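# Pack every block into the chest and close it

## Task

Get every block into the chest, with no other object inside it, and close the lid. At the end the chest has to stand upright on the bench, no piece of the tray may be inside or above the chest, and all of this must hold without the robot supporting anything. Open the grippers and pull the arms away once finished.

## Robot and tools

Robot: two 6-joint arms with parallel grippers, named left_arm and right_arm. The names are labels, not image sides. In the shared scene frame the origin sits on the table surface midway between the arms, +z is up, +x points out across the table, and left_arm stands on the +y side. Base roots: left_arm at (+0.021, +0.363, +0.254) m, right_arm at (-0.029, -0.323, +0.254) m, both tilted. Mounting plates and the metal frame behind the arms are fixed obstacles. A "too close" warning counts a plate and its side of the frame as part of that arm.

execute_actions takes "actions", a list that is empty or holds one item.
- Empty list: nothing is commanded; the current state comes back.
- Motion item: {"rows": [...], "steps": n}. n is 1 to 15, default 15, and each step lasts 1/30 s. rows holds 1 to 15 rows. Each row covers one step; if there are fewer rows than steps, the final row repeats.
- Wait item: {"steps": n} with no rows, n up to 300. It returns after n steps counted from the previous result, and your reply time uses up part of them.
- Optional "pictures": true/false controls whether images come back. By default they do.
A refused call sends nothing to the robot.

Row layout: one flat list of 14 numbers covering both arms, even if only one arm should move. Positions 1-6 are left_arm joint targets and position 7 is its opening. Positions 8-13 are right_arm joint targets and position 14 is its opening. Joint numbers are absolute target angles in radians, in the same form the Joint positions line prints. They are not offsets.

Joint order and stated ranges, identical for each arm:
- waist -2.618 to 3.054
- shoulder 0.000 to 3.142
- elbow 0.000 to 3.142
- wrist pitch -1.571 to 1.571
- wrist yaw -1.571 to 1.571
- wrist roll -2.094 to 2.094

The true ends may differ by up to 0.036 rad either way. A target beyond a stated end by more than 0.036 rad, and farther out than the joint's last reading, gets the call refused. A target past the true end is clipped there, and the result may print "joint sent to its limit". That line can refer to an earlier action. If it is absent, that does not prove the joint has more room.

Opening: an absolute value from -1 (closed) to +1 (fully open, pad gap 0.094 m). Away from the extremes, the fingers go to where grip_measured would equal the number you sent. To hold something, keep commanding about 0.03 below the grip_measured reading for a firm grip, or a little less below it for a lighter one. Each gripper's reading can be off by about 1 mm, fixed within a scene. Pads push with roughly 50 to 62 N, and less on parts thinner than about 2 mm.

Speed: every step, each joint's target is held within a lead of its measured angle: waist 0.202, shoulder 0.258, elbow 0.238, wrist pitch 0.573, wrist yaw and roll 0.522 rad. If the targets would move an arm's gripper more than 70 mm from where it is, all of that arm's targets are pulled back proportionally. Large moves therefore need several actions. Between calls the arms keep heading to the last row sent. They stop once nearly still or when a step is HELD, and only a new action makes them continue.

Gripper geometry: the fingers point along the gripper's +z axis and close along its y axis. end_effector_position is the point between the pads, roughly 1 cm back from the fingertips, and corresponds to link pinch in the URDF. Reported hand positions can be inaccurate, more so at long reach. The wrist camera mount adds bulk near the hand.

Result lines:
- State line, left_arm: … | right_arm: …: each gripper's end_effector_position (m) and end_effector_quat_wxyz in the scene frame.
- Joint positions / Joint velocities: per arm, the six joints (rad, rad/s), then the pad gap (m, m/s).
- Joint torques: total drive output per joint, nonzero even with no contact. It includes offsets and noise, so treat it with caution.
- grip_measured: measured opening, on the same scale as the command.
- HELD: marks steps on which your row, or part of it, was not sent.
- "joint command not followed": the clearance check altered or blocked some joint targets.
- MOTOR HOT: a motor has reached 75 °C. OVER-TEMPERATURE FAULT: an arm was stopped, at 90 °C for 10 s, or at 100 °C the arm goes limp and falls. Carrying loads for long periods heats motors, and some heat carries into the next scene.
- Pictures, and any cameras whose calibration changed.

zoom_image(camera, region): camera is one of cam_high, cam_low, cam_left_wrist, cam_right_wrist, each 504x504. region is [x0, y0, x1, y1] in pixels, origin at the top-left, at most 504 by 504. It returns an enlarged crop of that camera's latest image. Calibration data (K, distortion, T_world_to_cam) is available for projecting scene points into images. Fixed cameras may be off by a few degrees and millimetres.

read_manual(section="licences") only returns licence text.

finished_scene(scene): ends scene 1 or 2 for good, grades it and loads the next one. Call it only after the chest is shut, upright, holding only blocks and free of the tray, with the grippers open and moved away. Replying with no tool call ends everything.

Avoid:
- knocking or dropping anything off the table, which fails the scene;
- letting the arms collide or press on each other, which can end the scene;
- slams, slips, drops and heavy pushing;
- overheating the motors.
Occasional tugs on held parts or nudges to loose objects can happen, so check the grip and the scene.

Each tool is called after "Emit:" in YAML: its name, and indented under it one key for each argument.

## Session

Emit:
execute_actions:
  actions: []

Scene clock: 0.00 s of 5550.00 s.
left_arm: end_effector_position=(+0.5772, +0.3467, +0.3571) grip_measured=+1.000 end_effector_quat_wxyz=(+0.198, +0.321, +0.883, +0.278) | right_arm: end_effector_position=(+0.6033, -0.0260, +0.1754) grip_measured=+1.000 end_effector_quat_wxyz=(+0.595, -0.509, +0.486, -0.388)
Joint positions: left_arm=[-0.984  1.315  1.513 -0.438 -1.35   0.873  0.094] | right_arm=[ 0.425  2.18   1.519  1.49   0.177 -1.851  0.094]
Joint velocities: left_arm=[ 0.007  0.002 -0.012 -0.051 -0.081  0.022  0.   ] | right_arm=[-0.007 -0.002  0.017 -0.066 -0.022 -0.007  0.   ]
Joint torques (N m, as the arm reports them, + toward a larger angle): no reading
camera_calibration (this result's frames):
cam_left_wrist: T_world_to_cam=[[-0.411178, -0.726406, -0.550696, 0.678339], [-0.911076, 0.307915, 0.274096, 0.356754], [-0.0295375, 0.614428, -0.788419, 0.199431], [0, 0, 0, 1]] pos_world=[0.609839, 0.260364, 0.433009]
cam_right_wrist: T_world_to_cam=[[0.0283579, -0.237701, 0.970924, -0.200955], [-0.626329, -0.761225, -0.16807, 0.377948], [0.779043, -0.603352, -0.170466, -0.33732], [0, 0, 0, 1]] pos_world=[0.505205, 0.0364138, 0.201132]

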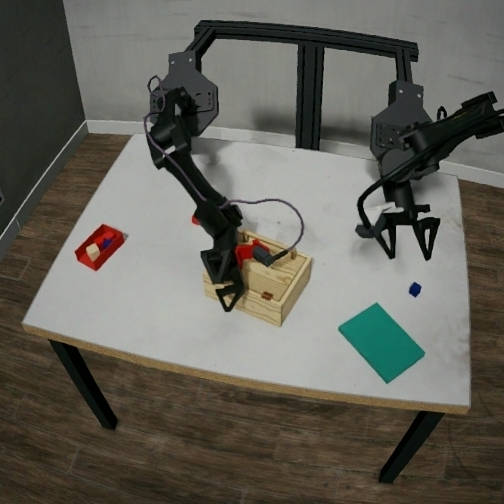

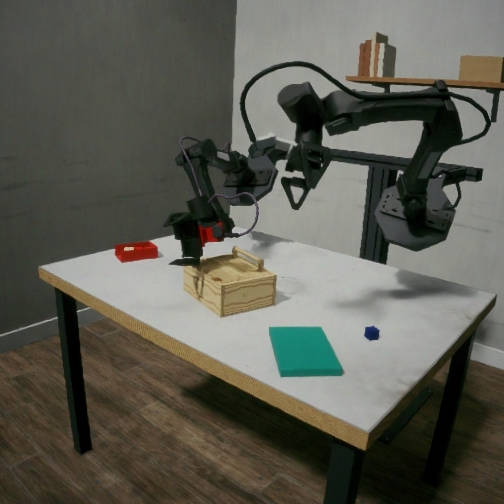

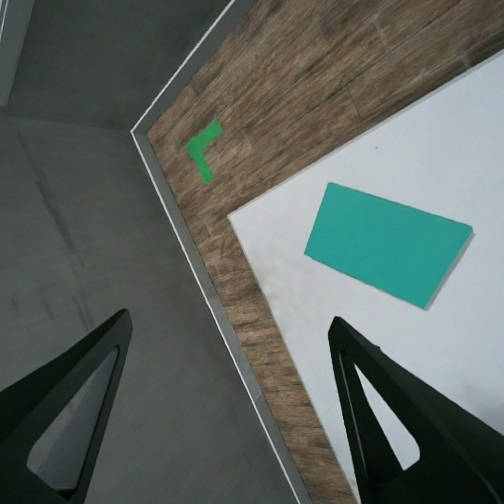

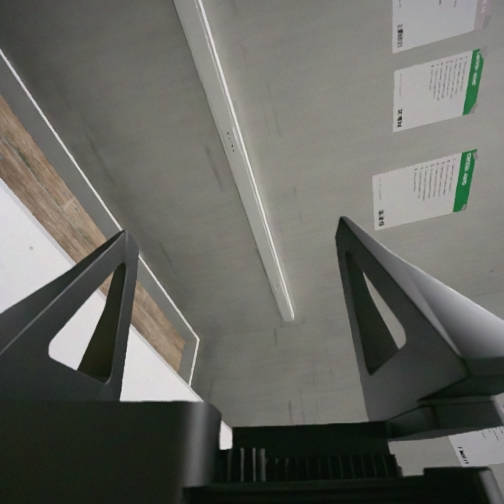

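Emit:
execute_actions:
  actions:
    - {"rows":[[-0.95,1.31,1.49,-0.43,-1.3,0.85,0.9,0.425,2.13,1.52,1.47,0.17,-1.85,0.9],[-0.92,1.3,1.46,-0.43,-1.25,0.83,0.8,0.425,2.08,1.52,1.43,0.16,-1.8,0.8],[-0.88,1.3,1.44,-0.42,-1.2,0.81,0.7,0.42,2.03,1.51,1.38,0.15,-1.75,0.7],[-0.85,1.29,1.41,-0.42,-1.15,0.79,0.6,0.4,1.98,1.5,1.32,0.13,-1.7,0.6],[-0.81,1.29,1.38,-0.41,-1.1,0.77,0.5,0.37,1.93,1.49,1.25,0.11,-1.62,0.5],[-0.77,1.28,1.35,-0.41,-1.05,0.75,0.4,0.33,1.88,1.48,1.17,0.09,-1.54,0.4],[-0.73,1.28,1.32,-0.4,-1.0,0.73,0.3,0.29,1.83,1.47,1.09,0.07,-1.46,0.3],[-0.69,1.27,1.29,-0.4,-0.95,0.71,0.2,0.25,1.78,1.46,1.01,0.05,-1.38,0.2],[-0.65,1.27,1.26,-0.39,-0.9,0.69,0.2,0.2,1.73,1.45,0.92,0.03,-1.3,0.1],[-0.61,1.26,1.23,-0.39,-0.85,0.67,0.2,0.15,1.68,1.44,0.83,0.01,-1.22,0],[-0.57,1.26,1.2,-0.38,-0.8,0.65,0.2,0.1,1.64,1.43,0.74,-0.02,-1.14,0],[-0.53,1.25,1.17,-0.38,-0.75,0.63,0.2,0.05,1.6,1.42,0.65,-0.05,-1.06,0],[-0.49,1.25,1.14,-0.37,-0.7,0.61,0.2,0,1.56,1.4,0.56,-0.08,-0.98,0],[-0.45,1.24,1.11,-0.37,-0.65,0.6,0.2,-0.05,1.52,1.38,0.47,-0.11,-0.9,0],[-0.41,1.24,1.08,-0.36,-0.6,0.6,0.2,-0.1,1.49,1.36,0.38,-0.14,-0.82,0]]}
  pictures: false

Emit:
execute_actions:
  actions:
    - {"rows":[[-0.37,1.23,1.05,-0.35,-0.55,0.6,0.2,-0.15,1.46,1.34,0.29,-0.17,-0.74,0],[-0.33,1.23,1.02,-0.35,-0.5,0.6,0.2,-0.2,1.43,1.32,0.2,-0.2,-0.66,0],[-0.29,1.22,0.99,-0.34,-0.45,0.6,0.2,-0.25,1.41,1.3,0.11,-0.23,-0.58,0],[-0.25,1.22,0.96,-0.33,-0.4,0.6,0.2,-0.3,1.39,1.28,0.02,-0.26,-0.5,0],[-0.21,1.21,0.93,-0.32,-0.35,0.6,0.2,-0.35,1.37,1.26,-0.07,-0.29,-0.42,0],[-0.18,1.21,0.9,-0.31,-0.3,0.6,0.2,-0.4,1.35,1.25,-0.16,-0.32,-0.34,0],[-0.15,1.2,0.87,-0.3,-0.25,0.6,0.2,-0.45,1.34,1.24,-0.25,-0.35,-0.26,0],[-0.12,1.2,0.85,-0.29,-0.2,0.6,0.2,-0.5,1.33,1.23,-0.34,-0.38,-0.18,0],[-0.09,1.2,0.83,-0.285,-0.16,0.6,0.2,-0.55,1.32,1.22,-0.43,-0.4,-0.1,0],[-0.07,1.2,0.81,-0.285,-0.16,0.6,0.2,-0.6,1.31,1.21,-0.52,-0.4,0,0],[-0.05,1.2,0.79,-0.285,-0.16,0.6,0.2,-0.65,1.3,1.2,-0.61,-0.4,0,0],[-0.035,1.2,0.775,-0.285,-0.16,0.6,0.2,-0.69,1.3,1.19,-0.69,-0.4,0,0],[-0.025,1.2,0.765,-0.285,-0.16,0.6,0.2,-0.725,1.3,1.185,-0.69,-0.4,0,0],[-0.02,1.2,0.76,-0.285,-0.16,0.6,0.2,-0.75,1.3,1.18,-0.69,-0.4,0,0]]}
  pictures: false

Emit:
execute_actions:
  actions:
    - {"steps":15}

Emit:
zoom_image:
  camera: "cam_high"
  region: [170, 190, 330, 350]

Scene clock: 39.00 s of 5550.00 s.
left_arm: end_effector_position=(+0.5002, +0.3982, +0.1814) grip_measured=+0.202 end_effector_quat_wxyz=(+0.082, +0.303, +0.932, +0.184) | right_arm: end_effector_position=(+0.6917, -0.2522, +0.2724) grip_measured=+0.002 end_effector_quat_wxyz=(+0.563, -0.432, +0.652, -0.269)
Joint positions: left_arm=[-0.476  1.286  1.142 -0.398 -0.808  0.667  0.056] | right_arm=[-0.03   1.564  1.419  0.749 -0.013 -1.167  0.047]
Joint velocities: left_arm=[ 1.126 -0.173 -0.857  0.11   1.297 -0.359 -0.   ] | right_arm=[-1.687 -1.429 -0.403 -2.293 -0.579  2.234 -0.001]
Joint torques (N m, as the arm reports them, + toward a larger angle): left_arm=[ -2.56 -12.52   5.62   1.12  -0.11  -0.09] | right_arm=[ 4.52 -9.71  4.07  1.44 -0.52  0.04]
Steps of this call (steps 1 to 90: nothing new was sent; then 35.50 s passed at rest; steps 91 to 105: all 15 steps of this action). Readings (joint positions):
91: left_arm=[-0.980 1.315 1.513 -0.438 -1.343 0.871] | right_arm=[0.425 2.178 1.519 1.487 0.177 -1.851]
92: left_arm=[-0.967 1.315 1.509 -0.435 -1.328 0.866] | right_arm=[0.425 2.170 1.518 1.472 0.177 -1.846]
94: left_arm=[-0.913 1.312 1.481 -0.425 -1.278 0.846] | right_arm=[0.422 2.122 1.502 1.412 0.170 -1.812]
98: left_arm=[-0.758 1.303 1.366 -0.412 -1.132 0.788] | right_arm=[0.357 1.953 1.477 1.246 0.122 -1.664]
105: the state above

Scene clock: 39.50 s of 5550.00 s.
left_arm: end_effector_position=(+0.3593, +0.4388, +0.0875) grip_measured=+0.202 end_effector_quat_wxyz=(-0.022, +0.214, +0.976, +0.020) | right_arm: end_effector_position=(+0.4876, -0.4632, +0.1472) grip_measured=+0.002 end_effector_quat_wxyz=(+0.188, -0.059, +0.978, -0.062)
Joint positions: left_arm=[-0.031  1.231  0.781 -0.322 -0.23   0.609  0.056] | right_arm=[-0.621  1.363  1.215 -0.21  -0.299 -0.303  0.047]
Joint velocities: left_arm=[ 0.178 -0.007 -0.237  0.037  0.33   0.022  0.   ] | right_arm=[-1.15  -0.051 -0.281 -2.059 -0.33   1.282  0.001]
Joint torques (N m, as the arm reports them, + toward a larger angle): left_arm=[ -0.87 -11.38   4.11   0.76   0.25  -0.06] | right_arm=[ -2.18 -11.11   5.38   1.07  -0.23   0.  ]
Steps of this call (steps 1 to 15: all 15 steps of this action). Readings (joint positions):
1: left_arm=[-0.436 1.279 1.113 -0.393 -0.760 0.656] | right_arm=[-0.087 1.518 1.404 0.672 -0.035 -1.086]
2: left_arm=[-0.397 1.273 1.084 -0.388 -0.711 0.646] | right_arm=[-0.135 1.479 1.389 0.600 -0.056 -1.013]
4: left_arm=[-0.317 1.260 1.026 -0.375 -0.614 0.633] | right_arm=[-0.209 1.428 1.363 0.480 -0.095 -0.893]
8: left_arm=[-0.171 1.236 0.911 -0.343 -0.421 0.617] | right_arm=[-0.338 1.386 1.309 0.248 -0.183 -0.673]
15: the state above

Scene clock: 40.00 s of 5550.00 s.
left_arm: end_effector_position=(+0.3614, +0.4311, +0.0860) grip_measured=+0.202 end_effector_quat_wxyz=(-0.008, +0.210, +0.978, -0.000) | right_arm: end_effector_position=(+0.3704, -0.4616, +0.1438) grip_measured=+0.002 end_effector_quat_wxyz=(-0.005, +0.193, +0.981, -0.002)
Joint positions: left_arm=[-0.026  1.231  0.773 -0.303 -0.178  0.606  0.056] | right_arm=[-0.745  1.325  1.177 -0.671 -0.387 -0.017  0.047]
Joint velocities: left_arm=[-0.012 -0.002 -0.012  0.037 -0.051  0.095  0.   ] | right_arm=[ 0.007  0.002  0.002 -0.081 -0.007  0.11  -0.001]
Joint torques (N m, as the arm reports them, + toward a larger angle): left_arm=[ -0.31 -11.31   3.41   0.57   0.21  -0.05] | right_arm=[-2.42 -8.86  5.26  0.24 -0.11  0.1 ]
Steps of this call (steps 1 to 15: the robot went on to your last target). Readings (joint positions):
1: left_arm=[-0.027 1.231 0.775 -0.322 -0.220 0.608] | right_arm=[-0.660 1.360 1.206 -0.284 -0.310 -0.257]
2: left_arm=[-0.026 1.231 0.773 -0.322 -0.212 0.607] | right_arm=[-0.695 1.355 1.197 -0.362 -0.322 -0.208]
4: left_arm=[-0.026 1.231 0.773 -0.317 -0.198 0.607] | right_arm=[-0.738 1.343 1.181 -0.491 -0.337 -0.134]
8: left_arm=[-0.026 1.231 0.773 -0.307 -0.185 0.606] | right_arm=[-0.745 1.331 1.177 -0.618 -0.367 -0.058]
15: the state above
camera_calibration (this result's frames):
cam_left_wrist: T_world_to_cam=[[-0.311893, -0.948162, 0.0609254, 0.50872], [-0.753276, 0.285847, 0.59234, 0.133528], [-0.57905, 0.138853, -0.803381, 0.332409], [0, 0, 0, 1]] pos_world=[0.451731, 0.398024, 0.156964]
cam_right_wrist: T_world_to_cam=[[-0.430124, -0.902428, 0.0248264, -0.268219], [-0.543809, 0.28095, 0.790783, 0.207835], [-0.7206, 0.326634, -0.611592, 0.624166], [0, 0, 0, 1]] pos_world=[0.44743, -0.504313, 0.224042]

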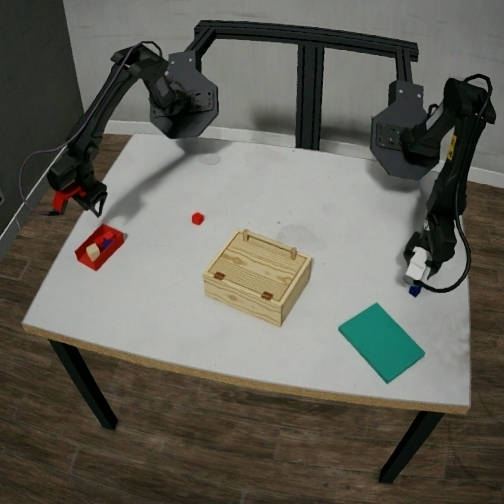

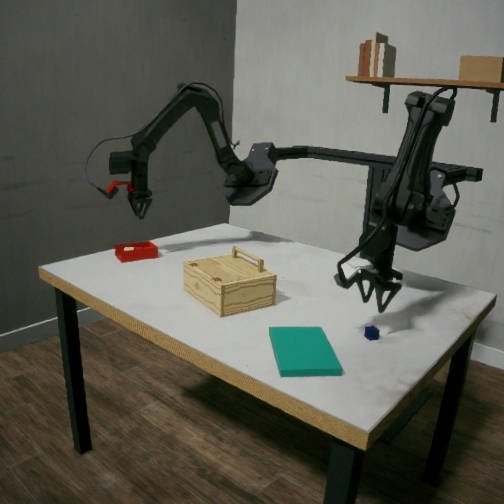

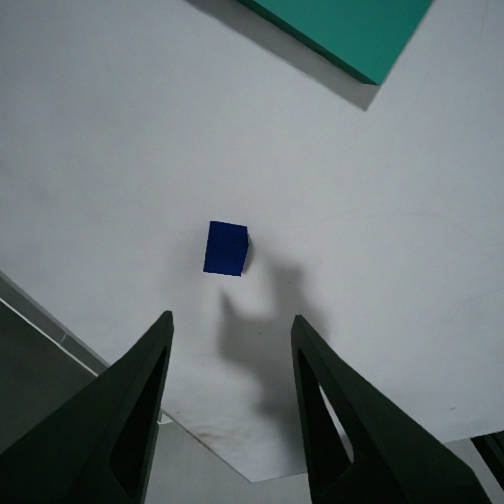

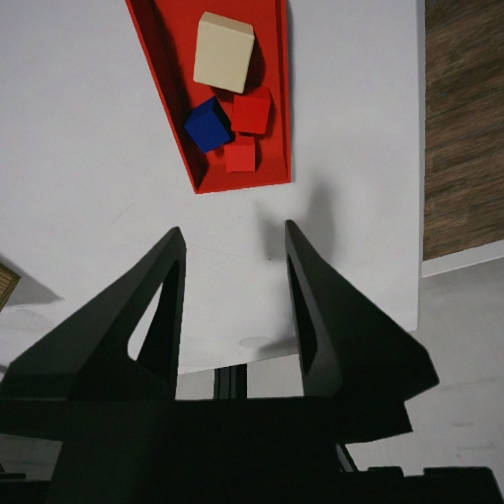

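Region (170, 190, 330, 350) of cam_high's 504x504 image, scaled by 3.150, with more detail than that image has.

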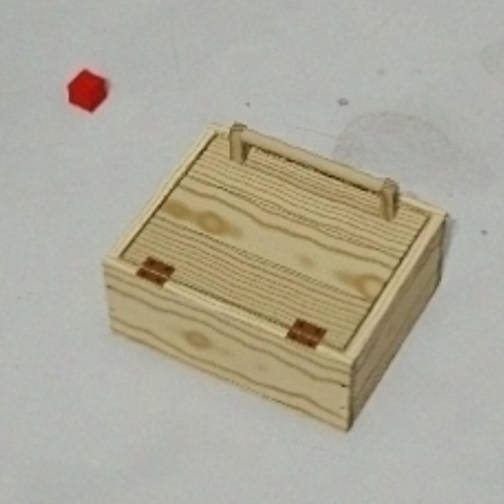

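Emit:
execute_actions:
  actions:
    - {"rows":[[-0.015,1.24,0.755,-0.26,-0.155,0.62,0.2,-0.745,1.3,1.14,-0.6,-0.39,0.02,-0.1],[-0.008,1.26,0.75,-0.23,-0.15,0.635,0.2,-0.745,1.3,1.1,-0.51,-0.38,0.04,-0.2],[0,1.28,0.745,-0.2,-0.145,0.65,0.2,-0.745,1.3,1.06,-0.42,-0.37,0.06,-0.3],[0.007,1.3,0.74,-0.17,-0.14,0.665,0.2,-0.745,1.3,1.02,-0.33,-0.36,0.08,-0.4],[0.014,1.32,0.74,-0.14,-0.13,0.68,0.2,-0.745,1.31,0.98,-0.24,-0.35,0.1,-0.5],[0.021,1.34,0.74,-0.115,-0.125,0.695,0.2,-0.745,1.32,0.94,-0.15,-0.34,0.12,-0.5],[0.028,1.36,0.74,-0.09,-0.12,0.71,0.2,-0.745,1.33,0.9,-0.06,-0.33,0.14,-0.5],[0.035,1.38,0.74,-0.065,-0.11,0.72,0.2,-0.745,1.34,0.86,0.03,-0.325,0.16,-0.5],[0.042,1.4,0.74,-0.04,-0.105,0.73,0.2,-0.745,1.35,0.82,0.12,-0.325,0.18,-0.5],[0.048,1.42,0.74,-0.02,-0.1,0.735,0.2,-0.745,1.36,0.78,0.21,-0.325,0.2,-0.5],[0.053,1.44,0.74,0,-0.098,0.735,0.2,-0.745,1.37,0.74,0.3,-0.325,0.22,-0.5],[0.057,1.46,0.74,0.01,-0.098,0.735,0.2,-0.745,1.38,0.7,0.39,-0.325,0.22,-0.5],[0.059,1.475,0.74,0.01,-0.098,0.735,0.2,-0.745,1.39,0.66,0.48,-0.325,0.22,-0.5],[0.059,1.486,0.74,0.01,-0.098,0.735,0.2,-0.745,1.41,0.63,0.57,-0.325,0.22,-0.5],[0.059,1.486,0.74,0.01,-0.098,0.735,0.2,-0.745,1.43,0.6,0.66,-0.325,0.22,-0.5]]}
  pictures: false

Emit:
execute_actions:
  actions:
    - {"rows":[[0.059,1.486,0.74,0.01,-0.098,0.735,0.2,-0.745,1.45,0.57,0.75,-0.325,0.22,-0.5],[0.059,1.486,0.74,0.01,-0.098,0.735,0.2,-0.745,1.47,0.54,0.84,-0.325,0.22,-0.5],[0.059,1.486,0.74,0.01,-0.098,0.735,0.2,-0.745,1.49,0.51,0.93,-0.325,0.22,-0.5],[0.059,1.486,0.74,0.01,-0.098,0.735,0.2,-0.745,1.51,0.49,1.02,-0.325,0.22,-0.5],[0.059,1.486,0.74,0.01,-0.098,0.735,0.2,-0.745,1.53,0.47,1.11,-0.325,0.22,-0.5],[0.059,1.486,0.74,0.01,-0.098,0.735,0.2,-0.745,1.55,0.45,1.195,-0.325,0.22,-0.5],[0.059,1.486,0.74,0.01,-0.098,0.735,0.2,-0.745,1.57,0.435,1.195,-0.325,0.22,-0.5],[0.059,1.486,0.74,0.01,-0.098,0.735,0.2,-0.745,1.59,0.42,1.195,-0.325,0.22,-0.5],[0.059,1.486,0.74,0.01,-0.098,0.735,0.2,-0.745,1.61,0.41,1.195,-0.325,0.22,-0.5],[0.059,1.486,0.74,0.01,-0.098,0.735,0.2,-0.745,1.63,0.405,1.195,-0.325,0.22,-0.5],[0.059,1.486,0.74,0.01,-0.098,0.735,0.2,-0.74,1.652,0.4,1.195,-0.325,0.22,-0.5]]}
  pictures: false

Emit:
execute_actions:
  actions:
    - {"steps":8}

Scene clock: 82.77 s of 5550.00 s.
left_arm: end_effector_position=(+0.3596, +0.4418, +0.0254) grip_measured=+0.202 end_effector_quat_wxyz=(-0.002, +0.237, +0.972, +0.003) | right_arm: end_effector_position=(+0.3351, -0.4887, +0.0693) grip_measured=-0.498 end_effector_quat_wxyz=(+0.155, +0.225, +0.961, -0.041)
Joint positions: left_arm=[ 0.05   1.465  0.773 -0.047 -0.123  0.715  0.056] | right_arm=[-0.745  1.402  0.66   0.277 -0.343  0.183  0.024]
Joint velocities: left_arm=[ 0.051  0.349 -0.032  0.154  0.095  0.051 -0.001] | right_arm=[-0.002  0.437 -0.969  2.425 -0.037  0.183  0.   ]
Joint torques (N m, as the arm reports them, + toward a larger angle): left_arm=[-0.34 -9.39  0.23  0.69  0.28  0.07] | right_arm=[-2.1  -6.12  3.31  1.    0.14  0.01]
Steps of this call (steps 1 to 30: the robot went on to your last target; steps 31 to 100: nothing new was sent; then 38.93 s passed at rest; steps 101 to 115: all 15 steps of this action). Readings (joint positions):
101: left_arm=[-0.026 1.231 0.773 -0.300 -0.175 0.607] | right_arm=[-0.745 1.323 1.172 -0.671 -0.392 -0.003]
102: left_arm=[-0.025 1.233 0.773 -0.293 -0.173 0.611] | right_arm=[-0.745 1.321 1.157 -0.642 -0.392 0.003]
104: left_arm=[-0.016 1.250 0.773 -0.260 -0.167 0.625] | right_arm=[-0.745 1.313 1.102 -0.548 -0.388 0.024]
108: left_arm=[0.014 1.329 0.773 -0.171 -0.149 0.667] | right_arm=[-0.745 1.320 0.940 -0.285 -0.365 0.083]
115: the state above

Scene clock: 83.27 s of 5550.00 s.
left_arm: end_effector_position=(+0.3596, +0.4401, +0.0213) grip_measured=+0.202 end_effector_quat_wxyz=(+0.005, +0.242, +0.970, +0.003) | right_arm: end_effector_position=(+0.3308, -0.4918, +0.0600) grip_measured=-0.498 end_effector_quat_wxyz=(+0.311, +0.170, +0.933, -0.055)
Joint positions: left_arm=[ 0.051  1.479  0.761 -0.008 -0.115  0.728  0.056] | right_arm=[-0.745  1.651  0.414  1.116 -0.339  0.213  0.024]
Joint velocities: left_arm=[-0.012 -0.012  0.007 -0.022  0.007  0.022  0.001] | right_arm=[-0.007  0.056 -0.042  0.212  0.037  0.007  0.001]
Joint torques (N m, as the arm reports them, + toward a larger angle): left_arm=[-0.12 -8.53  1.18  0.63  0.24  0.05] | right_arm=[-1.72 -5.97  0.22  1.71  0.23  0.08]
Steps of this call (steps 1 to 15: all 15 steps of this action). Readings (joint positions):
1: left_arm=[0.051 1.474 0.771 -0.039 -0.122 0.718] | right_arm=[-0.745 1.419 0.627 0.362 -0.342 0.189]
2: left_arm=[0.051 1.478 0.767 -0.034 -0.121 0.720] | right_arm=[-0.745 1.438 0.597 0.449 -0.341 0.194]
4: left_arm=[0.051 1.479 0.762 -0.029 -0.119 0.723] | right_arm=[-0.745 1.478 0.541 0.623 -0.340 0.201]
8: left_arm=[0.051 1.479 0.761 -0.016 -0.116 0.727] | right_arm=[-0.745 1.555 0.460 0.935 -0.339 0.209]
15: the state above

Scene clock: 83.53 s of 5550.00 s.
left_arm: end_effector_position=(+0.3599, +0.4401, +0.0213) grip_measured=+0.202 end_effector_quat_wxyz=(+0.006, +0.242, +0.970, +0.003) | right_arm: end_effector_position=(+0.3395, -0.4925, +0.0667) grip_measured=-0.498 end_effector_quat_wxyz=(+0.331, +0.161, +0.928, -0.056)
Joint positions: left_arm=[ 0.051  1.479  0.761 -0.007 -0.115  0.729  0.056] | right_arm=[-0.745  1.652  0.413  1.165 -0.339  0.214  0.024]
Joint velocities: left_arm=[ 0.012 -0.017 -0.002 -0.037 -0.037  0.022  0.   ] | right_arm=[-0.007  0.002  0.012  0.022 -0.007 -0.007 -0.001]
Joint torques (N m, as the arm reports them, + toward a larger angle): left_arm=[-0.15 -8.55  1.12  0.64  0.23  0.06] | right_arm=[-1.84 -5.6   0.12  1.55  0.23  0.04]
Steps of this call (steps 1 to 8: the robot went on to your last target). Readings (joint positions):
1: left_arm=[0.051 1.479 0.761 -0.008 -0.115 0.728] | right_arm=[-0.745 1.652 0.413 1.124 -0.339 0.213]
2: left_arm=[0.051 1.479 0.761 -0.008 -0.115 0.728] | right_arm=[-0.745 1.652 0.413 1.133 -0.339 0.214]
4: left_arm=[0.051 1.479 0.761 -0.008 -0.115 0.729] | right_arm=[-0.745 1.652 0.413 1.150 -0.339 0.214]
8: the state above
camera_calibration (this result's frames):
cam_left_wrist: T_world_to_cam=[[-0.375426, -0.925452, 0.0509392, 0.533836], [-0.749391, 0.335426, 0.570879, 0.145394], [-0.545407, 0.176149, -0.819453, 0.250163], [0, 0, 0, 1]] pos_world=[0.445813, 0.401204, 0.0948012]
cam_right_wrist: T_world_to_cam=[[-0.387132, -0.921742, -0.0228066, -0.328376], [-0.901931, 0.373444, 0.216933, 0.466106], [-0.191439, 0.104552, -0.97592, 0.30002], [0, 0, 0, 1]] pos_world=[0.350706, -0.50811, 0.184193]

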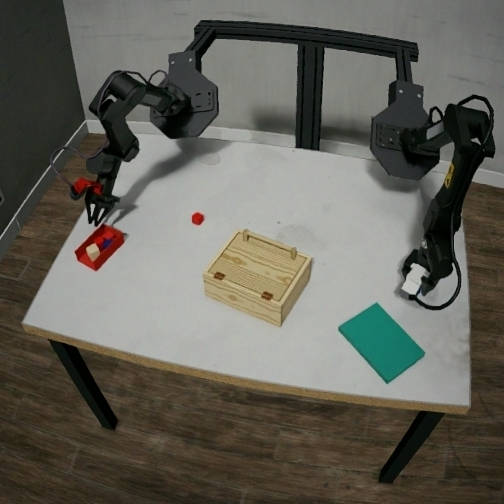

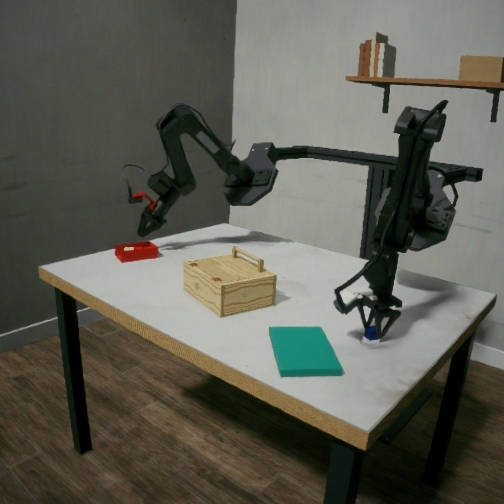

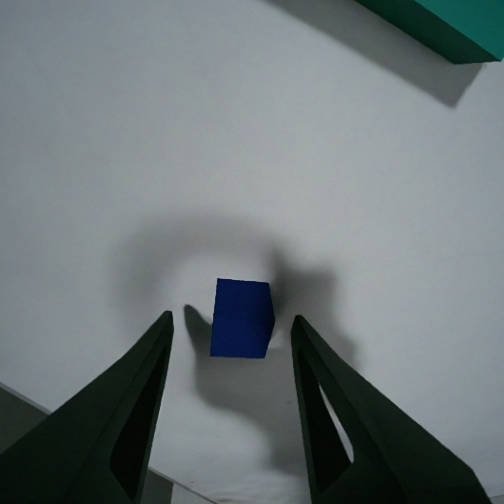

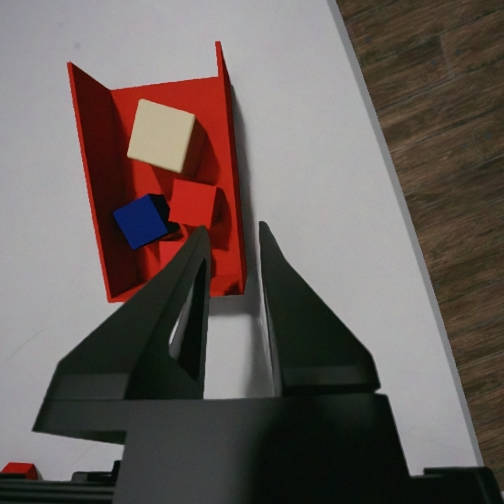

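Emit:
execute_actions:
  actions: []

Scene clock: 116.00 s of 5550.00 s.
left_arm: end_effector_position=(+0.3600, +0.4402, +0.0214) grip_measured=+0.202 end_effector_quat_wxyz=(+0.006, +0.242, +0.970, +0.003) | right_arm: end_effector_position=(+0.3411, -0.4926, +0.0679) grip_measured=-0.498 end_effector_quat_wxyz=(+0.335, +0.159, +0.927, -0.056)
Joint positions: left_arm=[ 0.051  1.479  0.761 -0.007 -0.115  0.729  0.056] | right_arm=[-0.745  1.652  0.413  1.174 -0.339  0.214  0.024]
Joint velocities: left_arm=[-0.007  0.012 -0.022 -0.037 -0.081 -0.037 -0.   ] | right_arm=[ 0.007 -0.022 -0.002 -0.022  0.037  0.022 -0.   ]
Joint torques (N m, as the arm reports them, + toward a larger angle): left_arm=[-0.15 -8.6   1.16  0.62  0.25  0.06] | right_arm=[-1.76 -5.61  0.11  1.57  0.26  0.07]
Steps of this call (steps 1 to 30: the robot went on to your last target; steps 31 to 100: nothing new was sent; then 29.13 s passed at rest). Readings (joint positions):
1: left_arm=[0.051 1.479 0.761 -0.007 -0.115 0.729] | right_arm=[-0.745 1.652 0.413 1.167 -0.339 0.214]
2: left_arm=[0.051 1.479 0.761 -0.007 -0.115 0.729] | right_arm=[-0.745 1.652 0.413 1.169 -0.339 0.214]
4: left_arm=[0.051 1.479 0.761 -0.007 -0.115 0.729] | right_arm=[-0.745 1.652 0.413 1.171 -0.339 0.214]
8: left_arm=[0.051 1.479 0.761 -0.007 -0.115 0.729] | right_arm=[-0.745 1.652 0.413 1.173 -0.339 0.214]
100: the state above
All arms were judged still, so your last target was given up. Only a new action makes them travel on or press farther. Fingers that are still opening or closing keep moving.
camera_calibration (this result's frames):
cam_left_wrist: T_world_to_cam=[[-0.375404, -0.925473, 0.0507182, 0.533897], [-0.749616, 0.335342, 0.570633, 0.145577], [-0.545113, 0.176198, -0.819638, 0.250086], [0, 0, 0, 1]] pos_world=[0.445879, 0.401224, 0.0948306]
cam_right_wrist: T_world_to_cam=[[-0.384012, -0.923048, -0.0227559, -0.329552], [-0.904646, 0.371195, 0.209356, 0.46762], [-0.184799, 0.100981, -0.977575, 0.297633], [0, 0, 0, 1]] pos_world=[0.35148, -0.507825, 0.18556]

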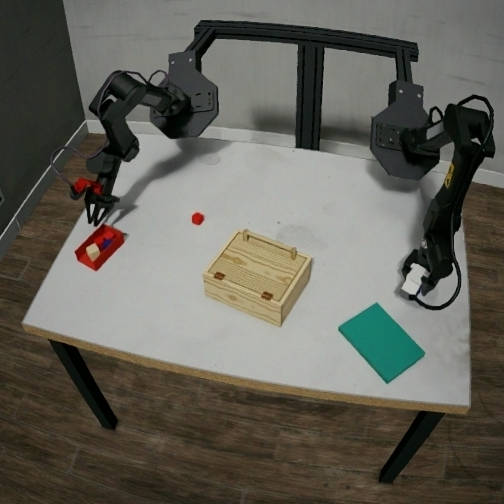

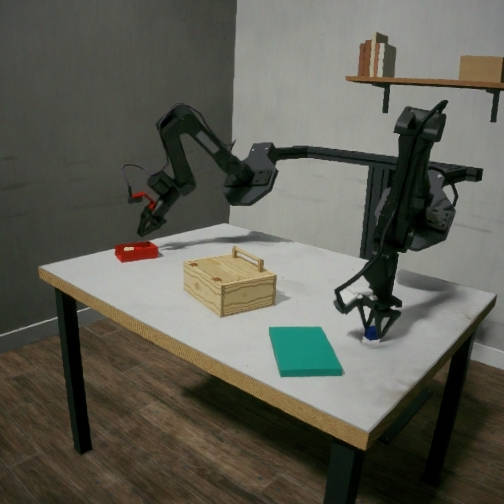

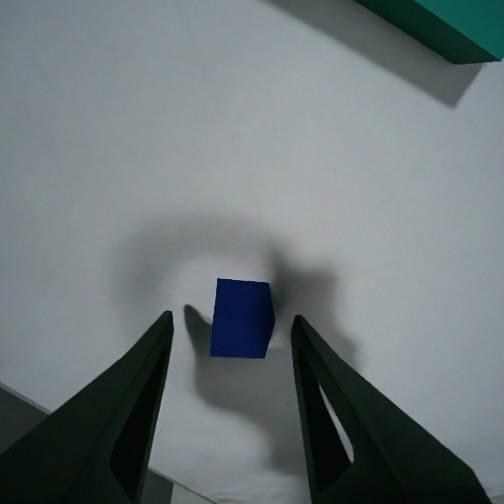

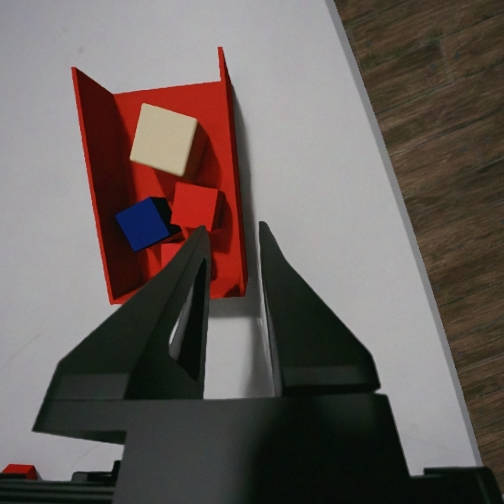

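Emit:
execute_actions:
  actions:
    - {"rows":[[0.059,1.49,0.74,0.015,-0.098,0.735,0.2,-0.73,1.68,0.43,1.215,-0.32,0.215,-0.6],[0.059,1.495,0.74,0.02,-0.098,0.735,0.2,-0.725,1.70,0.435,1.235,-0.315,0.215,-0.7],[0.059,1.50,0.74,0.025,-0.098,0.735,0.2,-0.72,1.72,0.44,1.255,-0.31,0.215,-0.7],[0.059,1.503,0.74,0.025,-0.098,0.735,0.2,-0.716,1.74,0.445,1.275,-0.305,0.215,-0.7],[0.059,1.503,0.74,0.025,-0.098,0.735,0.1,-0.712,1.76,0.45,1.29,-0.30,0.215,-0.7],[0.059,1.503,0.74,0.025,-0.098,0.735,0.0,-0.708,1.78,0.456,1.305,-0.295,0.215,-0.7],[0.059,1.503,0.74,0.025,-0.098,0.735,-0.1,-0.704,1.80,0.462,1.32,-0.29,0.215,-0.7],[0.059,1.503,0.74,0.025,-0.098,0.735,-0.2,-0.704,1.80,0.465,1.32,-0.29,0.215,-0.7],[0.059,1.503,0.74,0.025,-0.098,0.735,-0.3,-0.704,1.80,0.465,1.32,-0.29,0.215,-0.7],[0.059,1.503,0.74,0.025,-0.098,0.735,-0.4,-0.704,1.80,0.465,1.32,-0.29,0.215,-0.7],[0.059,1.503,0.74,0.025,-0.098,0.735,-0.46,-0.704,1.80,0.465,1.32,-0.29,0.215,-0.7],[0.059,1.503,0.74,0.025,-0.098,0.735,-0.52,-0.704,1.80,0.465,1.32,-0.29,0.215,-0.7]]}
  pictures: false

Emit:
execute_actions:
  actions:
    - {"steps":12}

Scene clock: 151.00 s of 5550.00 s.
left_arm: end_effector_position=(+0.3634, +0.4409, +0.0214) grip_measured=-0.493 end_effector_quat_wxyz=(+0.012, +0.242, +0.970, +0.006) | right_arm: end_effector_position=(+0.3353, -0.4895, +0.0417) grip_measured=-0.698 end_effector_quat_wxyz=(+0.332, +0.158, +0.928, -0.054)
Joint positions: left_arm=[ 0.051  1.479  0.761  0.007 -0.114  0.73   0.024] | right_arm=[-0.708  1.799  0.442  1.287 -0.307  0.214  0.014]
Joint velocities: left_arm=[-0.007  0.007  0.007 -0.037 -0.051 -0.051  0.   ] | right_arm=[-0.007 -0.012  0.002  0.095  0.095 -0.007 -0.   ]
Joint torques (N m, as the arm reports them, + toward a larger angle): left_arm=[-0.1  -7.01  1.22  0.65  0.23  0.06] | right_arm=[-2.17 -5.81  2.12  1.53  0.26  0.01]
Steps of this call (steps 1 to 90: nothing new was sent; then 31.50 s passed at rest; steps 91 to 105: all 15 steps of this action). Readings (joint positions):
91: left_arm=[0.051 1.479 0.761 -0.006 -0.115 0.729] | right_arm=[-0.744 1.655 0.413 1.178 -0.338 0.214]
92: left_arm=[0.051 1.479 0.761 -0.005 -0.115 0.729] | right_arm=[-0.740 1.663 0.413 1.189 -0.336 0.214]
94: left_arm=[0.051 1.479 0.761 -0.001 -0.115 0.729] | right_arm=[-0.730 1.694 0.418 1.213 -0.331 0.214]
98: left_arm=[0.051 1.479 0.761 0.005 -0.115 0.729] | right_arm=[-0.712 1.777 0.438 1.257 -0.318 0.214]
105: the state above

Scene clock: 151.40 s of 5550.00 s.
left_arm: end_effector_position=(+0.3635, +0.4409, +0.0214) grip_measured=-0.493 end_effector_quat_wxyz=(+0.012, +0.242, +0.970, +0.006) | right_arm: end_effector_position=(+0.3374, -0.4901, +0.0435) grip_measured=-0.698 end_effector_quat_wxyz=(+0.338, +0.156, +0.927, -0.056)
Joint positions: left_arm=[ 0.051  1.479  0.761  0.008 -0.114  0.73   0.024] | right_arm=[-0.708  1.799  0.442  1.298 -0.305  0.214  0.014]
Joint velocities: left_arm=[-0.007 -0.002 -0.002  0.066 -0.066 -0.022 -0.001] | right_arm=[ 0.022 -0.007  0.002  0.037 -0.007  0.022 -0.001]
Joint torques (N m, as the arm reports them, + toward a larger angle): left_arm=[-0.14 -7.    1.17  0.67  0.22  0.05] | right_arm=[-2.03 -5.88  2.08  1.58  0.24  0.03]
Steps of this call (steps 1 to 12: the robot went on to your last target). Readings (joint positions):
1: left_arm=[0.051 1.479 0.761 0.007 -0.114 0.730] | right_arm=[-0.708 1.799 0.442 1.289 -0.307 0.214]
2: left_arm=[0.051 1.479 0.761 0.008 -0.114 0.730] | right_arm=[-0.708 1.799 0.442 1.292 -0.307 0.214]
4: left_arm=[0.051 1.479 0.761 0.008 -0.114 0.730] | right_arm=[-0.708 1.799 0.442 1.295 -0.306 0.214]
8: left_arm=[0.051 1.479 0.761 0.008 -0.114 0.730] | right_arm=[-0.708 1.799 0.442 1.297 -0.305 0.214]
12: the state above
camera_calibration (this result's frames):
cam_left_wrist: T_world_to_cam=[[-0.375245, -0.925931, 0.0429267, 0.536192], [-0.757931, 0.333161, 0.560843, 0.152124], [-0.533603, 0.177918, -0.826809, 0.247145], [0, 0, 0, 1]] pos_world=[0.44838, 0.401824, 0.0960073]
cam_right_wrist: T_world_to_cam=[[-0.378373, -0.925357, -0.0234265, -0.332178], [-0.90786, 0.366043, 0.204455, 0.467255], [-0.180619, 0.0986284, -0.978596, 0.270351], [0, 0, 0, 1]] pos_world=[0.347345, -0.505083, 0.16125]

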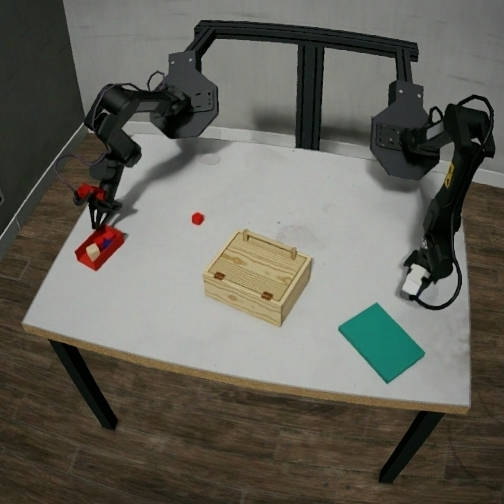

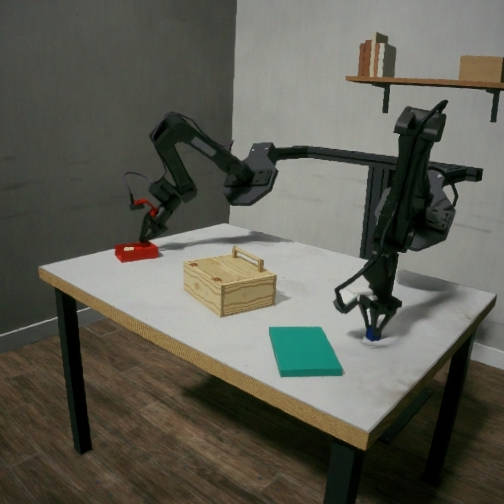

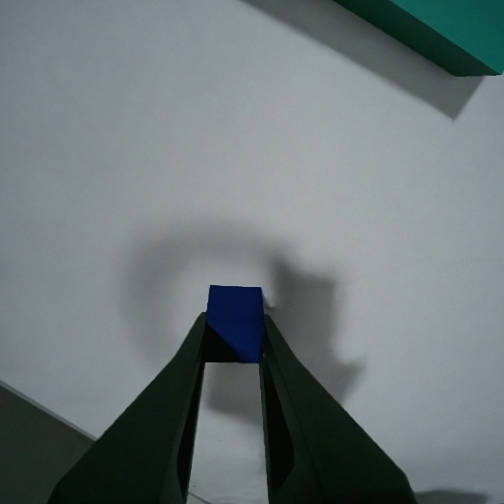

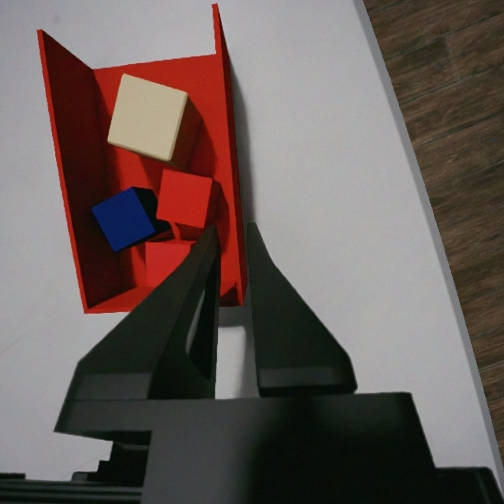

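Emit:
execute_actions:
  actions:
    - {"rows":[[0.05,1.45,0.75,0,-0.115,0.73,-0.52,-0.71,1.77,0.45,1.28,-0.31,0.22,-0.7],[0.05,1.42,0.75,-0.01,-0.12,0.73,-0.52,-0.71,1.74,0.46,1.26,-0.31,0.22,-0.7],[0.04,1.39,0.74,-0.02,-0.13,0.73,-0.52,-0.71,1.70,0.47,1.23,-0.31,0.23,-0.7],[0.02,1.36,0.73,-0.03,-0.15,0.73,-0.52,-0.71,1.66,0.48,1.2,-0.31,0.24,-0.7],[0,1.34,0.71,-0.03,-0.18,0.73,-0.52,-0.71,1.62,0.50,1.15,-0.32,0.25,-0.6],[-0.03,1.32,0.69,-0.03,-0.21,0.73,-0.52,-0.71,1.58,0.53,1.09,-0.32,0.26,-0.55],[-0.07,1.31,0.66,-0.02,-0.24,0.73,-0.52,-0.70,1.54,0.56,1.02,-0.32,0.27,-0.5],[-0.11,1.31,0.63,-0.01,-0.27,0.73,-0.52,-0.70,1.50,0.59,0.95,-0.32,0.28,-0.4],[-0.15,1.31,0.61,0,-0.30,0.73,-0.52,-0.70,1.47,0.63,0.87,-0.33,0.29,-0.3],[-0.2,1.31,0.59,0.01,-0.33,0.73,-0.52,-0.70,1.44,0.67,0.79,-0.33,0.30,-0.2],[-0.25,1.32,0.57,0.02,-0.36,0.73,-0.52,-0.69,1.42,0.71,0.71,-0.33,0.31,-0.15],[-0.3,1.33,0.55,0.03,-0.39,0.73,-0.52,-0.69,1.41,0.75,0.63,-0.33,0.32,-0.15],[-0.35,1.34,0.53,0.04,-0.42,0.73,-0.52,-0.69,1.40,0.79,0.55,-0.34,0.33,-0.15],[-0.4,1.36,0.51,0.05,-0.45,0.73,-0.52,-0.68,1.40,0.83,0.46,-0.34,0.34,-0.15],[-0.45,1.38,0.5,0.06,-0.48,0.73,-0.52,-0.68,1.40,0.87,0.37,-0.34,0.34,-0.15]]}
  pictures: false

Emit:
execute_actions:
  actions:
    - {"rows":[[-0.5,1.41,0.49,0.07,-0.52,0.73,-0.52,-0.68,1.41,0.91,0.29,-0.34,0.34,-0.15],[-0.55,1.44,0.48,0.08,-0.55,0.73,-0.52,-0.675,1.42,0.95,0.21,-0.34,0.34,-0.15],[-0.6,1.47,0.47,0.09,-0.58,0.73,-0.52,-0.67,1.43,0.99,0.13,-0.34,0.34,-0.15],[-0.65,1.5,0.47,0.10,-0.61,0.73,-0.52,-0.67,1.44,1.03,0.05,-0.34,0.34,-0.15],[-0.7,1.53,0.47,0.11,-0.64,0.73,-0.52,-0.665,1.45,1.07,-0.03,-0.34,0.34,-0.15],[-0.75,1.56,0.47,0.12,-0.66,0.73,-0.52,-0.66,1.46,1.11,-0.11,-0.34,0.34,-0.15],[-0.8,1.59,0.48,0.12,-0.68,0.73,-0.52,-0.655,1.48,1.15,-0.19,-0.34,0.34,-0.15],[-0.85,1.63,0.5,0.11,-0.7,0.73,-0.52,-0.652,1.50,1.19,-0.26,-0.34,0.34,-0.15],[-0.89,1.67,0.53,0.09,-0.72,0.73,-0.52,-0.652,1.52,1.22,-0.33,-0.34,0.34,-0.15],[-0.93,1.71,0.57,0.07,-0.73,0.73,-0.52,-0.652,1.54,1.25,-0.39,-0.34,0.34,-0.15],[-0.96,1.75,0.61,0.05,-0.74,0.73,-0.52,-0.652,1.56,1.28,-0.44,-0.34,0.34,-0.15],[-0.99,1.79,0.65,0.03,-0.75,0.73,-0.52,-0.652,1.57,1.30,-0.47,-0.34,0.34,-0.15],[-1.02,1.83,0.69,0.01,-0.76,0.73,-0.52,-0.652,1.58,1.315,-0.49,-0.34,0.34,-0.15],[-1.04,1.87,0.73,-0.01,-0.77,0.73,-0.52,-0.652,1.59,1.315,-0.49,-0.34,0.34,-0.15],[-1.06,1.91,0.78,-0.03,-0.78,0.73,-0.52,-0.652,1.59,1.315,-0.49,-0.34,0.34,-0.15]]}
  pictures: false

Emit:
execute_actions:
  actions:
    - {"rows":[[-1.08,1.95,0.82,-0.06,-0.79,0.73,-0.52,-0.652,1.59,1.315,-0.49,-0.34,0.34,-0.15],[-1.10,1.99,0.87,-0.09,-0.80,0.73,-0.52,-0.652,1.59,1.315,-0.49,-0.34,0.34,-0.15],[-1.12,2.03,0.91,-0.12,-0.81,0.73,-0.52,-0.652,1.59,1.315,-0.49,-0.34,0.34,-0.15],[-1.135,2.07,0.96,-0.14,-0.815,0.73,-0.52,-0.652,1.59,1.315,-0.49,-0.34,0.34,-0.15],[-1.15,2.11,1.0,-0.16,-0.82,0.73,-0.52,-0.652,1.59,1.315,-0.49,-0.34,0.34,-0.15],[-1.16,2.15,1.05,-0.18,-0.82,0.73,-0.52,-0.652,1.59,1.315,-0.49,-0.34,0.34,-0.15],[-1.17,2.19,1.09,-0.2,-0.82,0.73,-0.52,-0.652,1.59,1.315,-0.49,-0.34,0.34,-0.15],[-1.175,2.23,1.13,-0.21,-0.82,0.73,-0.52,-0.652,1.59,1.315,-0.49,-0.34,0.34,-0.15],[-1.18,2.26,1.17,-0.215,-0.82,0.73,-0.52,-0.652,1.59,1.315,-0.49,-0.34,0.34,-0.15],[-1.18,2.29,1.2,-0.22,-0.82,0.73,-0.52,-0.652,1.59,1.315,-0.49,-0.34,0.34,-0.15],[-1.175,2.32,1.22,-0.21,-0.82,0.73,-0.52,-0.652,1.59,1.315,-0.49,-0.34,0.34,-0.15],[-1.17,2.34,1.235,-0.2,-0.82,0.73,-0.52,-0.652,1.59,1.315,-0.49,-0.34,0.34,-0.15],[-1.16,2.36,1.24,-0.18,-0.82,0.73,-0.52,-0.652,1.59,1.315,-0.49,-0.34,0.34,-0.15],[-1.15,2.375,1.24,-0.16,-0.82,0.73,-0.52,-0.652,1.59,1.315,-0.49,-0.34,0.34,-0.15],[-1.145,2.385,1.24,-0.15,-0.82,0.73,-0.52,-0.652,1.59,1.315,-0.49,-0.34,0.34,-0.15]]}
  pictures: false

Emit:
execute_actions:
  actions:
    - {"steps":12}

Scene clock: 244.30 s of 5550.00 s.
left_arm: end_effector_position=(+0.3299, +0.3343, +0.0654) grip_measured=-0.493 end_effector_quat_wxyz=(+0.035, +0.372, +0.928, -0.012) | right_arm: end_effector_position=(+0.4827, -0.4929, +0.1434) grip_measured=-0.152 end_effector_quat_wxyz=(+0.404, +0.159, +0.901, -0.025)
Joint positions: left_arm=[-0.356  1.333  0.553  0.029 -0.362  0.73   0.024] | right_arm=[-0.691  1.411  0.798  0.707 -0.326  0.303  0.04 ]
Joint velocities: left_arm=[-1.414  0.422 -0.525  0.095 -0.74  -0.007  0.   ] | right_arm=[ 0.129 -0.198  1.219 -2.015 -0.051  0.227  0.001]
Joint torques (N m, as the arm reports them, + toward a larger angle): left_arm=[-2.73 -4.69  1.34  0.7   0.01  0.01] | right_arm=[-1.63 -7.31  4.19  1.17  0.02  0.06]
Steps of this call (steps 1 to 30: the robot went on to your last target; steps 31 to 100: nothing new was sent; then 89.07 s passed at rest; steps 101 to 115: all 15 steps of this action). Readings (joint positions):
101: left_arm=[0.051 1.479 0.761 0.008 -0.114 0.730] | right_arm=[-0.708 1.798 0.442 1.297 -0.305 0.214]
102: left_arm=[0.051 1.475 0.761 0.006 -0.115 0.730] | right_arm=[-0.708 1.791 0.442 1.287 -0.305 0.214]
104: left_arm=[0.049 1.446 0.758 -0.009 -0.122 0.730] | right_arm=[-0.708 1.751 0.442 1.248 -0.305 0.220]
108: left_arm=[-0.024 1.340 0.710 -0.003 -0.192 0.730] | right_arm=[-0.708 1.598 0.507 1.107 -0.312 0.244]
115: the state above

Scene clock: 244.80 s of 5550.00 s.
left_arm: end_effector_position=(+0.2392, +0.1639, +0.0756) grip_measured=-0.493 end_effector_quat_wxyz=(+0.016, +0.649, +0.760, -0.027) | right_arm: end_effector_position=(+0.4355, -0.4820, +0.0728) grip_measured=-0.152 end_effector_quat_wxyz=(+0.073, +0.303, +0.950, +0.003)
Joint positions: left_arm=[-1.003  1.838  0.669  0.017 -0.716  0.73   0.024] | right_arm=[-0.655  1.582  1.284 -0.332 -0.335  0.333  0.04 ]
Joint velocities: left_arm=[-0.647  1.121  1.282 -0.388 -0.344  0.007 -0.001] | right_arm=[-0.002  0.261  0.12  -0.945 -0.051  0.081  0.   ]
Joint torques (N m, as the arm reports them, + toward a larger angle): left_arm=[-7.24 -5.65  5.29  0.49  0.04  0.01] | right_arm=[-2.07 -9.36  6.95  0.42 -0.05  0.02]
Steps of this call (steps 1 to 15: all 15 steps of this action). Readings (joint positions):
1: left_arm=[-0.406 1.352 0.537 0.033 -0.391 0.730] | right_arm=[-0.687 1.408 0.840 0.637 -0.328 0.309]
2: left_arm=[-0.455 1.377 0.524 0.039 -0.421 0.730] | right_arm=[-0.684 1.408 0.880 0.562 -0.330 0.314]
4: left_arm=[-0.553 1.436 0.506 0.052 -0.481 0.730] | right_arm=[-0.679 1.415 0.953 0.404 -0.332 0.322]
8: left_arm=[-0.749 1.562 0.496 0.077 -0.592 0.730] | right_arm=[-0.665 1.463 1.105 0.082 -0.333 0.330]
15: the state above

Scene clock: 245.30 s of 5550.00 s.
left_arm: end_effector_position=(+0.2303, +0.0344, +0.0430) grip_measured=-0.493 end_effector_quat_wxyz=(+0.018, +0.720, +0.694, -0.005) | right_arm: end_effector_position=(+0.3987, -0.4721, +0.0649) grip_measured=-0.152 end_effector_quat_wxyz=(-0.003, +0.329, +0.944, +0.003)
Joint positions: left_arm=[-1.152  2.349  1.213 -0.151 -0.807  0.73   0.024] | right_arm=[-0.655  1.598  1.286 -0.478 -0.335  0.334  0.04 ]
Joint velocities: left_arm=[ 0.095  0.442  0.076 -0.051 -0.066 -0.066  0.001] | right_arm=[-0.002  0.002 -0.007 -0.051  0.007 -0.007 -0.   ]
Joint torques (N m, as the arm reports them, + toward a larger angle): left_arm=[-8.88 -7.63  5.19  0.38 -0.11  0.  ] | right_arm=[-2.17 -9.14  6.74  0.24 -0.07  0.06]
Steps of this call (steps 1 to 15: all 15 steps of this action). Readings (joint positions):
1: left_arm=[-1.024 1.876 0.715 0.003 -0.730 0.730] | right_arm=[-0.655 1.589 1.286 -0.362 -0.335 0.333]
2: left_arm=[-1.043 1.915 0.764 -0.011 -0.743 0.730] | right_arm=[-0.655 1.593 1.286 -0.388 -0.335 0.333]
4: left_arm=[-1.080 1.990 0.860 -0.045 -0.767 0.730] | right_arm=[-0.655 1.598 1.286 -0.428 -0.335 0.334]
8: left_arm=[-1.137 2.145 1.043 -0.113 -0.796 0.730] | right_arm=[-0.655 1.598 1.286 -0.463 -0.335 0.334]
15: the state above

Scene clock: 245.70 s of 5550.00 s.
left_arm: end_effector_position=(+0.2204, +0.0431, +0.0299) grip_measured=-0.493 end_effector_quat_wxyz=(-0.001, +0.726, +0.688, +0.002) | right_arm: end_effector_position=(+0.3981, -0.4719, +0.0649) grip_measured=-0.152 end_effector_quat_wxyz=(-0.005, +0.329, +0.944, +0.003)
Joint positions: left_arm=[-1.135  2.385  1.213 -0.154 -0.815  0.73   0.024] | right_arm=[-0.655  1.598  1.286 -0.481 -0.335  0.334  0.04 ]
Joint velocities: left_arm=[ 0.002 -0.012 -0.012 -0.037 -0.007 -0.051  0.   ] | right_arm=[ 0.002  0.002  0.012  0.051 -0.037  0.022 -0.   ]
Joint torques (N m, as the arm reports them, + toward a larger angle): left_arm=[-9.9  -8.45  5.29  0.32 -0.02  0.01] | right_arm=[-2.19 -8.95  6.77  0.21 -0.08  0.03]
Steps of this call (steps 1 to 12: the robot went on to your last target). Readings (joint positions):
1: left_arm=[-1.149 2.362 1.213 -0.151 -0.808 0.730] | right_arm=[-0.655 1.598 1.286 -0.479 -0.335 0.334]
2: left_arm=[-1.145 2.373 1.213 -0.153 -0.809 0.730] | right_arm=[-0.655 1.598 1.286 -0.479 -0.335 0.334]
4: left_arm=[-1.138 2.385 1.213 -0.154 -0.810 0.730] | right_arm=[-0.655 1.598 1.286 -0.480 -0.335 0.334]
8: left_arm=[-1.135 2.385 1.213 -0.154 -0.814 0.730] | right_arm=[-0.655 1.598 1.286 -0.481 -0.335 0.334]
12: the state above
camera_calibration (this result's frames):
cam_left_wrist: T_world_to_cam=[[-0.997113, -0.0511423, 0.0561178, 0.212823], [-0.00888619, 0.81264, 0.582698, -0.0149755], [-0.0754041, 0.580518, -0.810749, 0.129791], [0, 0, 0, 1]] pos_world=[0.221862, -0.0522921, 0.102011]
cam_right_wrist: T_world_to_cam=[[-0.663808, -0.747715, 0.0167403, -0.0970713], [-0.447627, 0.415127, 0.792023, 0.313143], [-0.599157, 0.518258, -0.610262, 0.641133], [0, 0, 0, 1]] pos_world=[0.459873, -0.534848, 0.144867]

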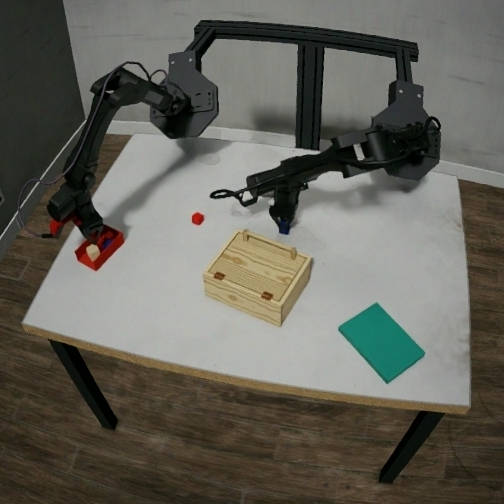

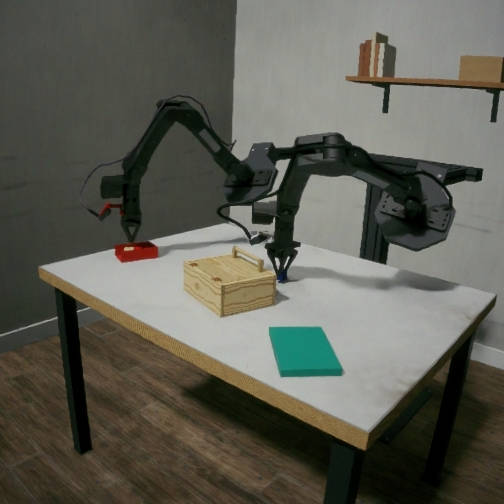

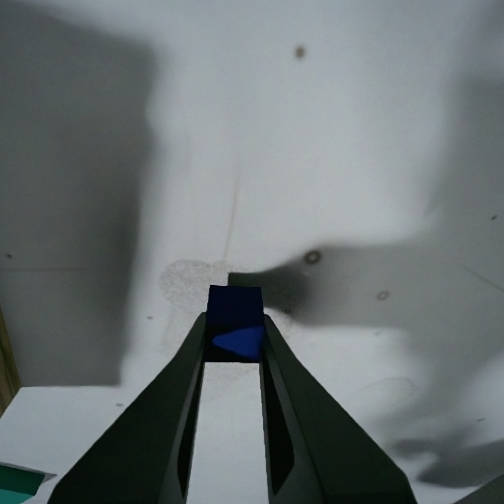

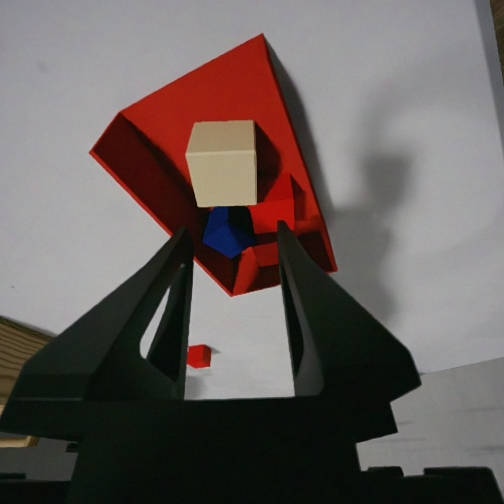

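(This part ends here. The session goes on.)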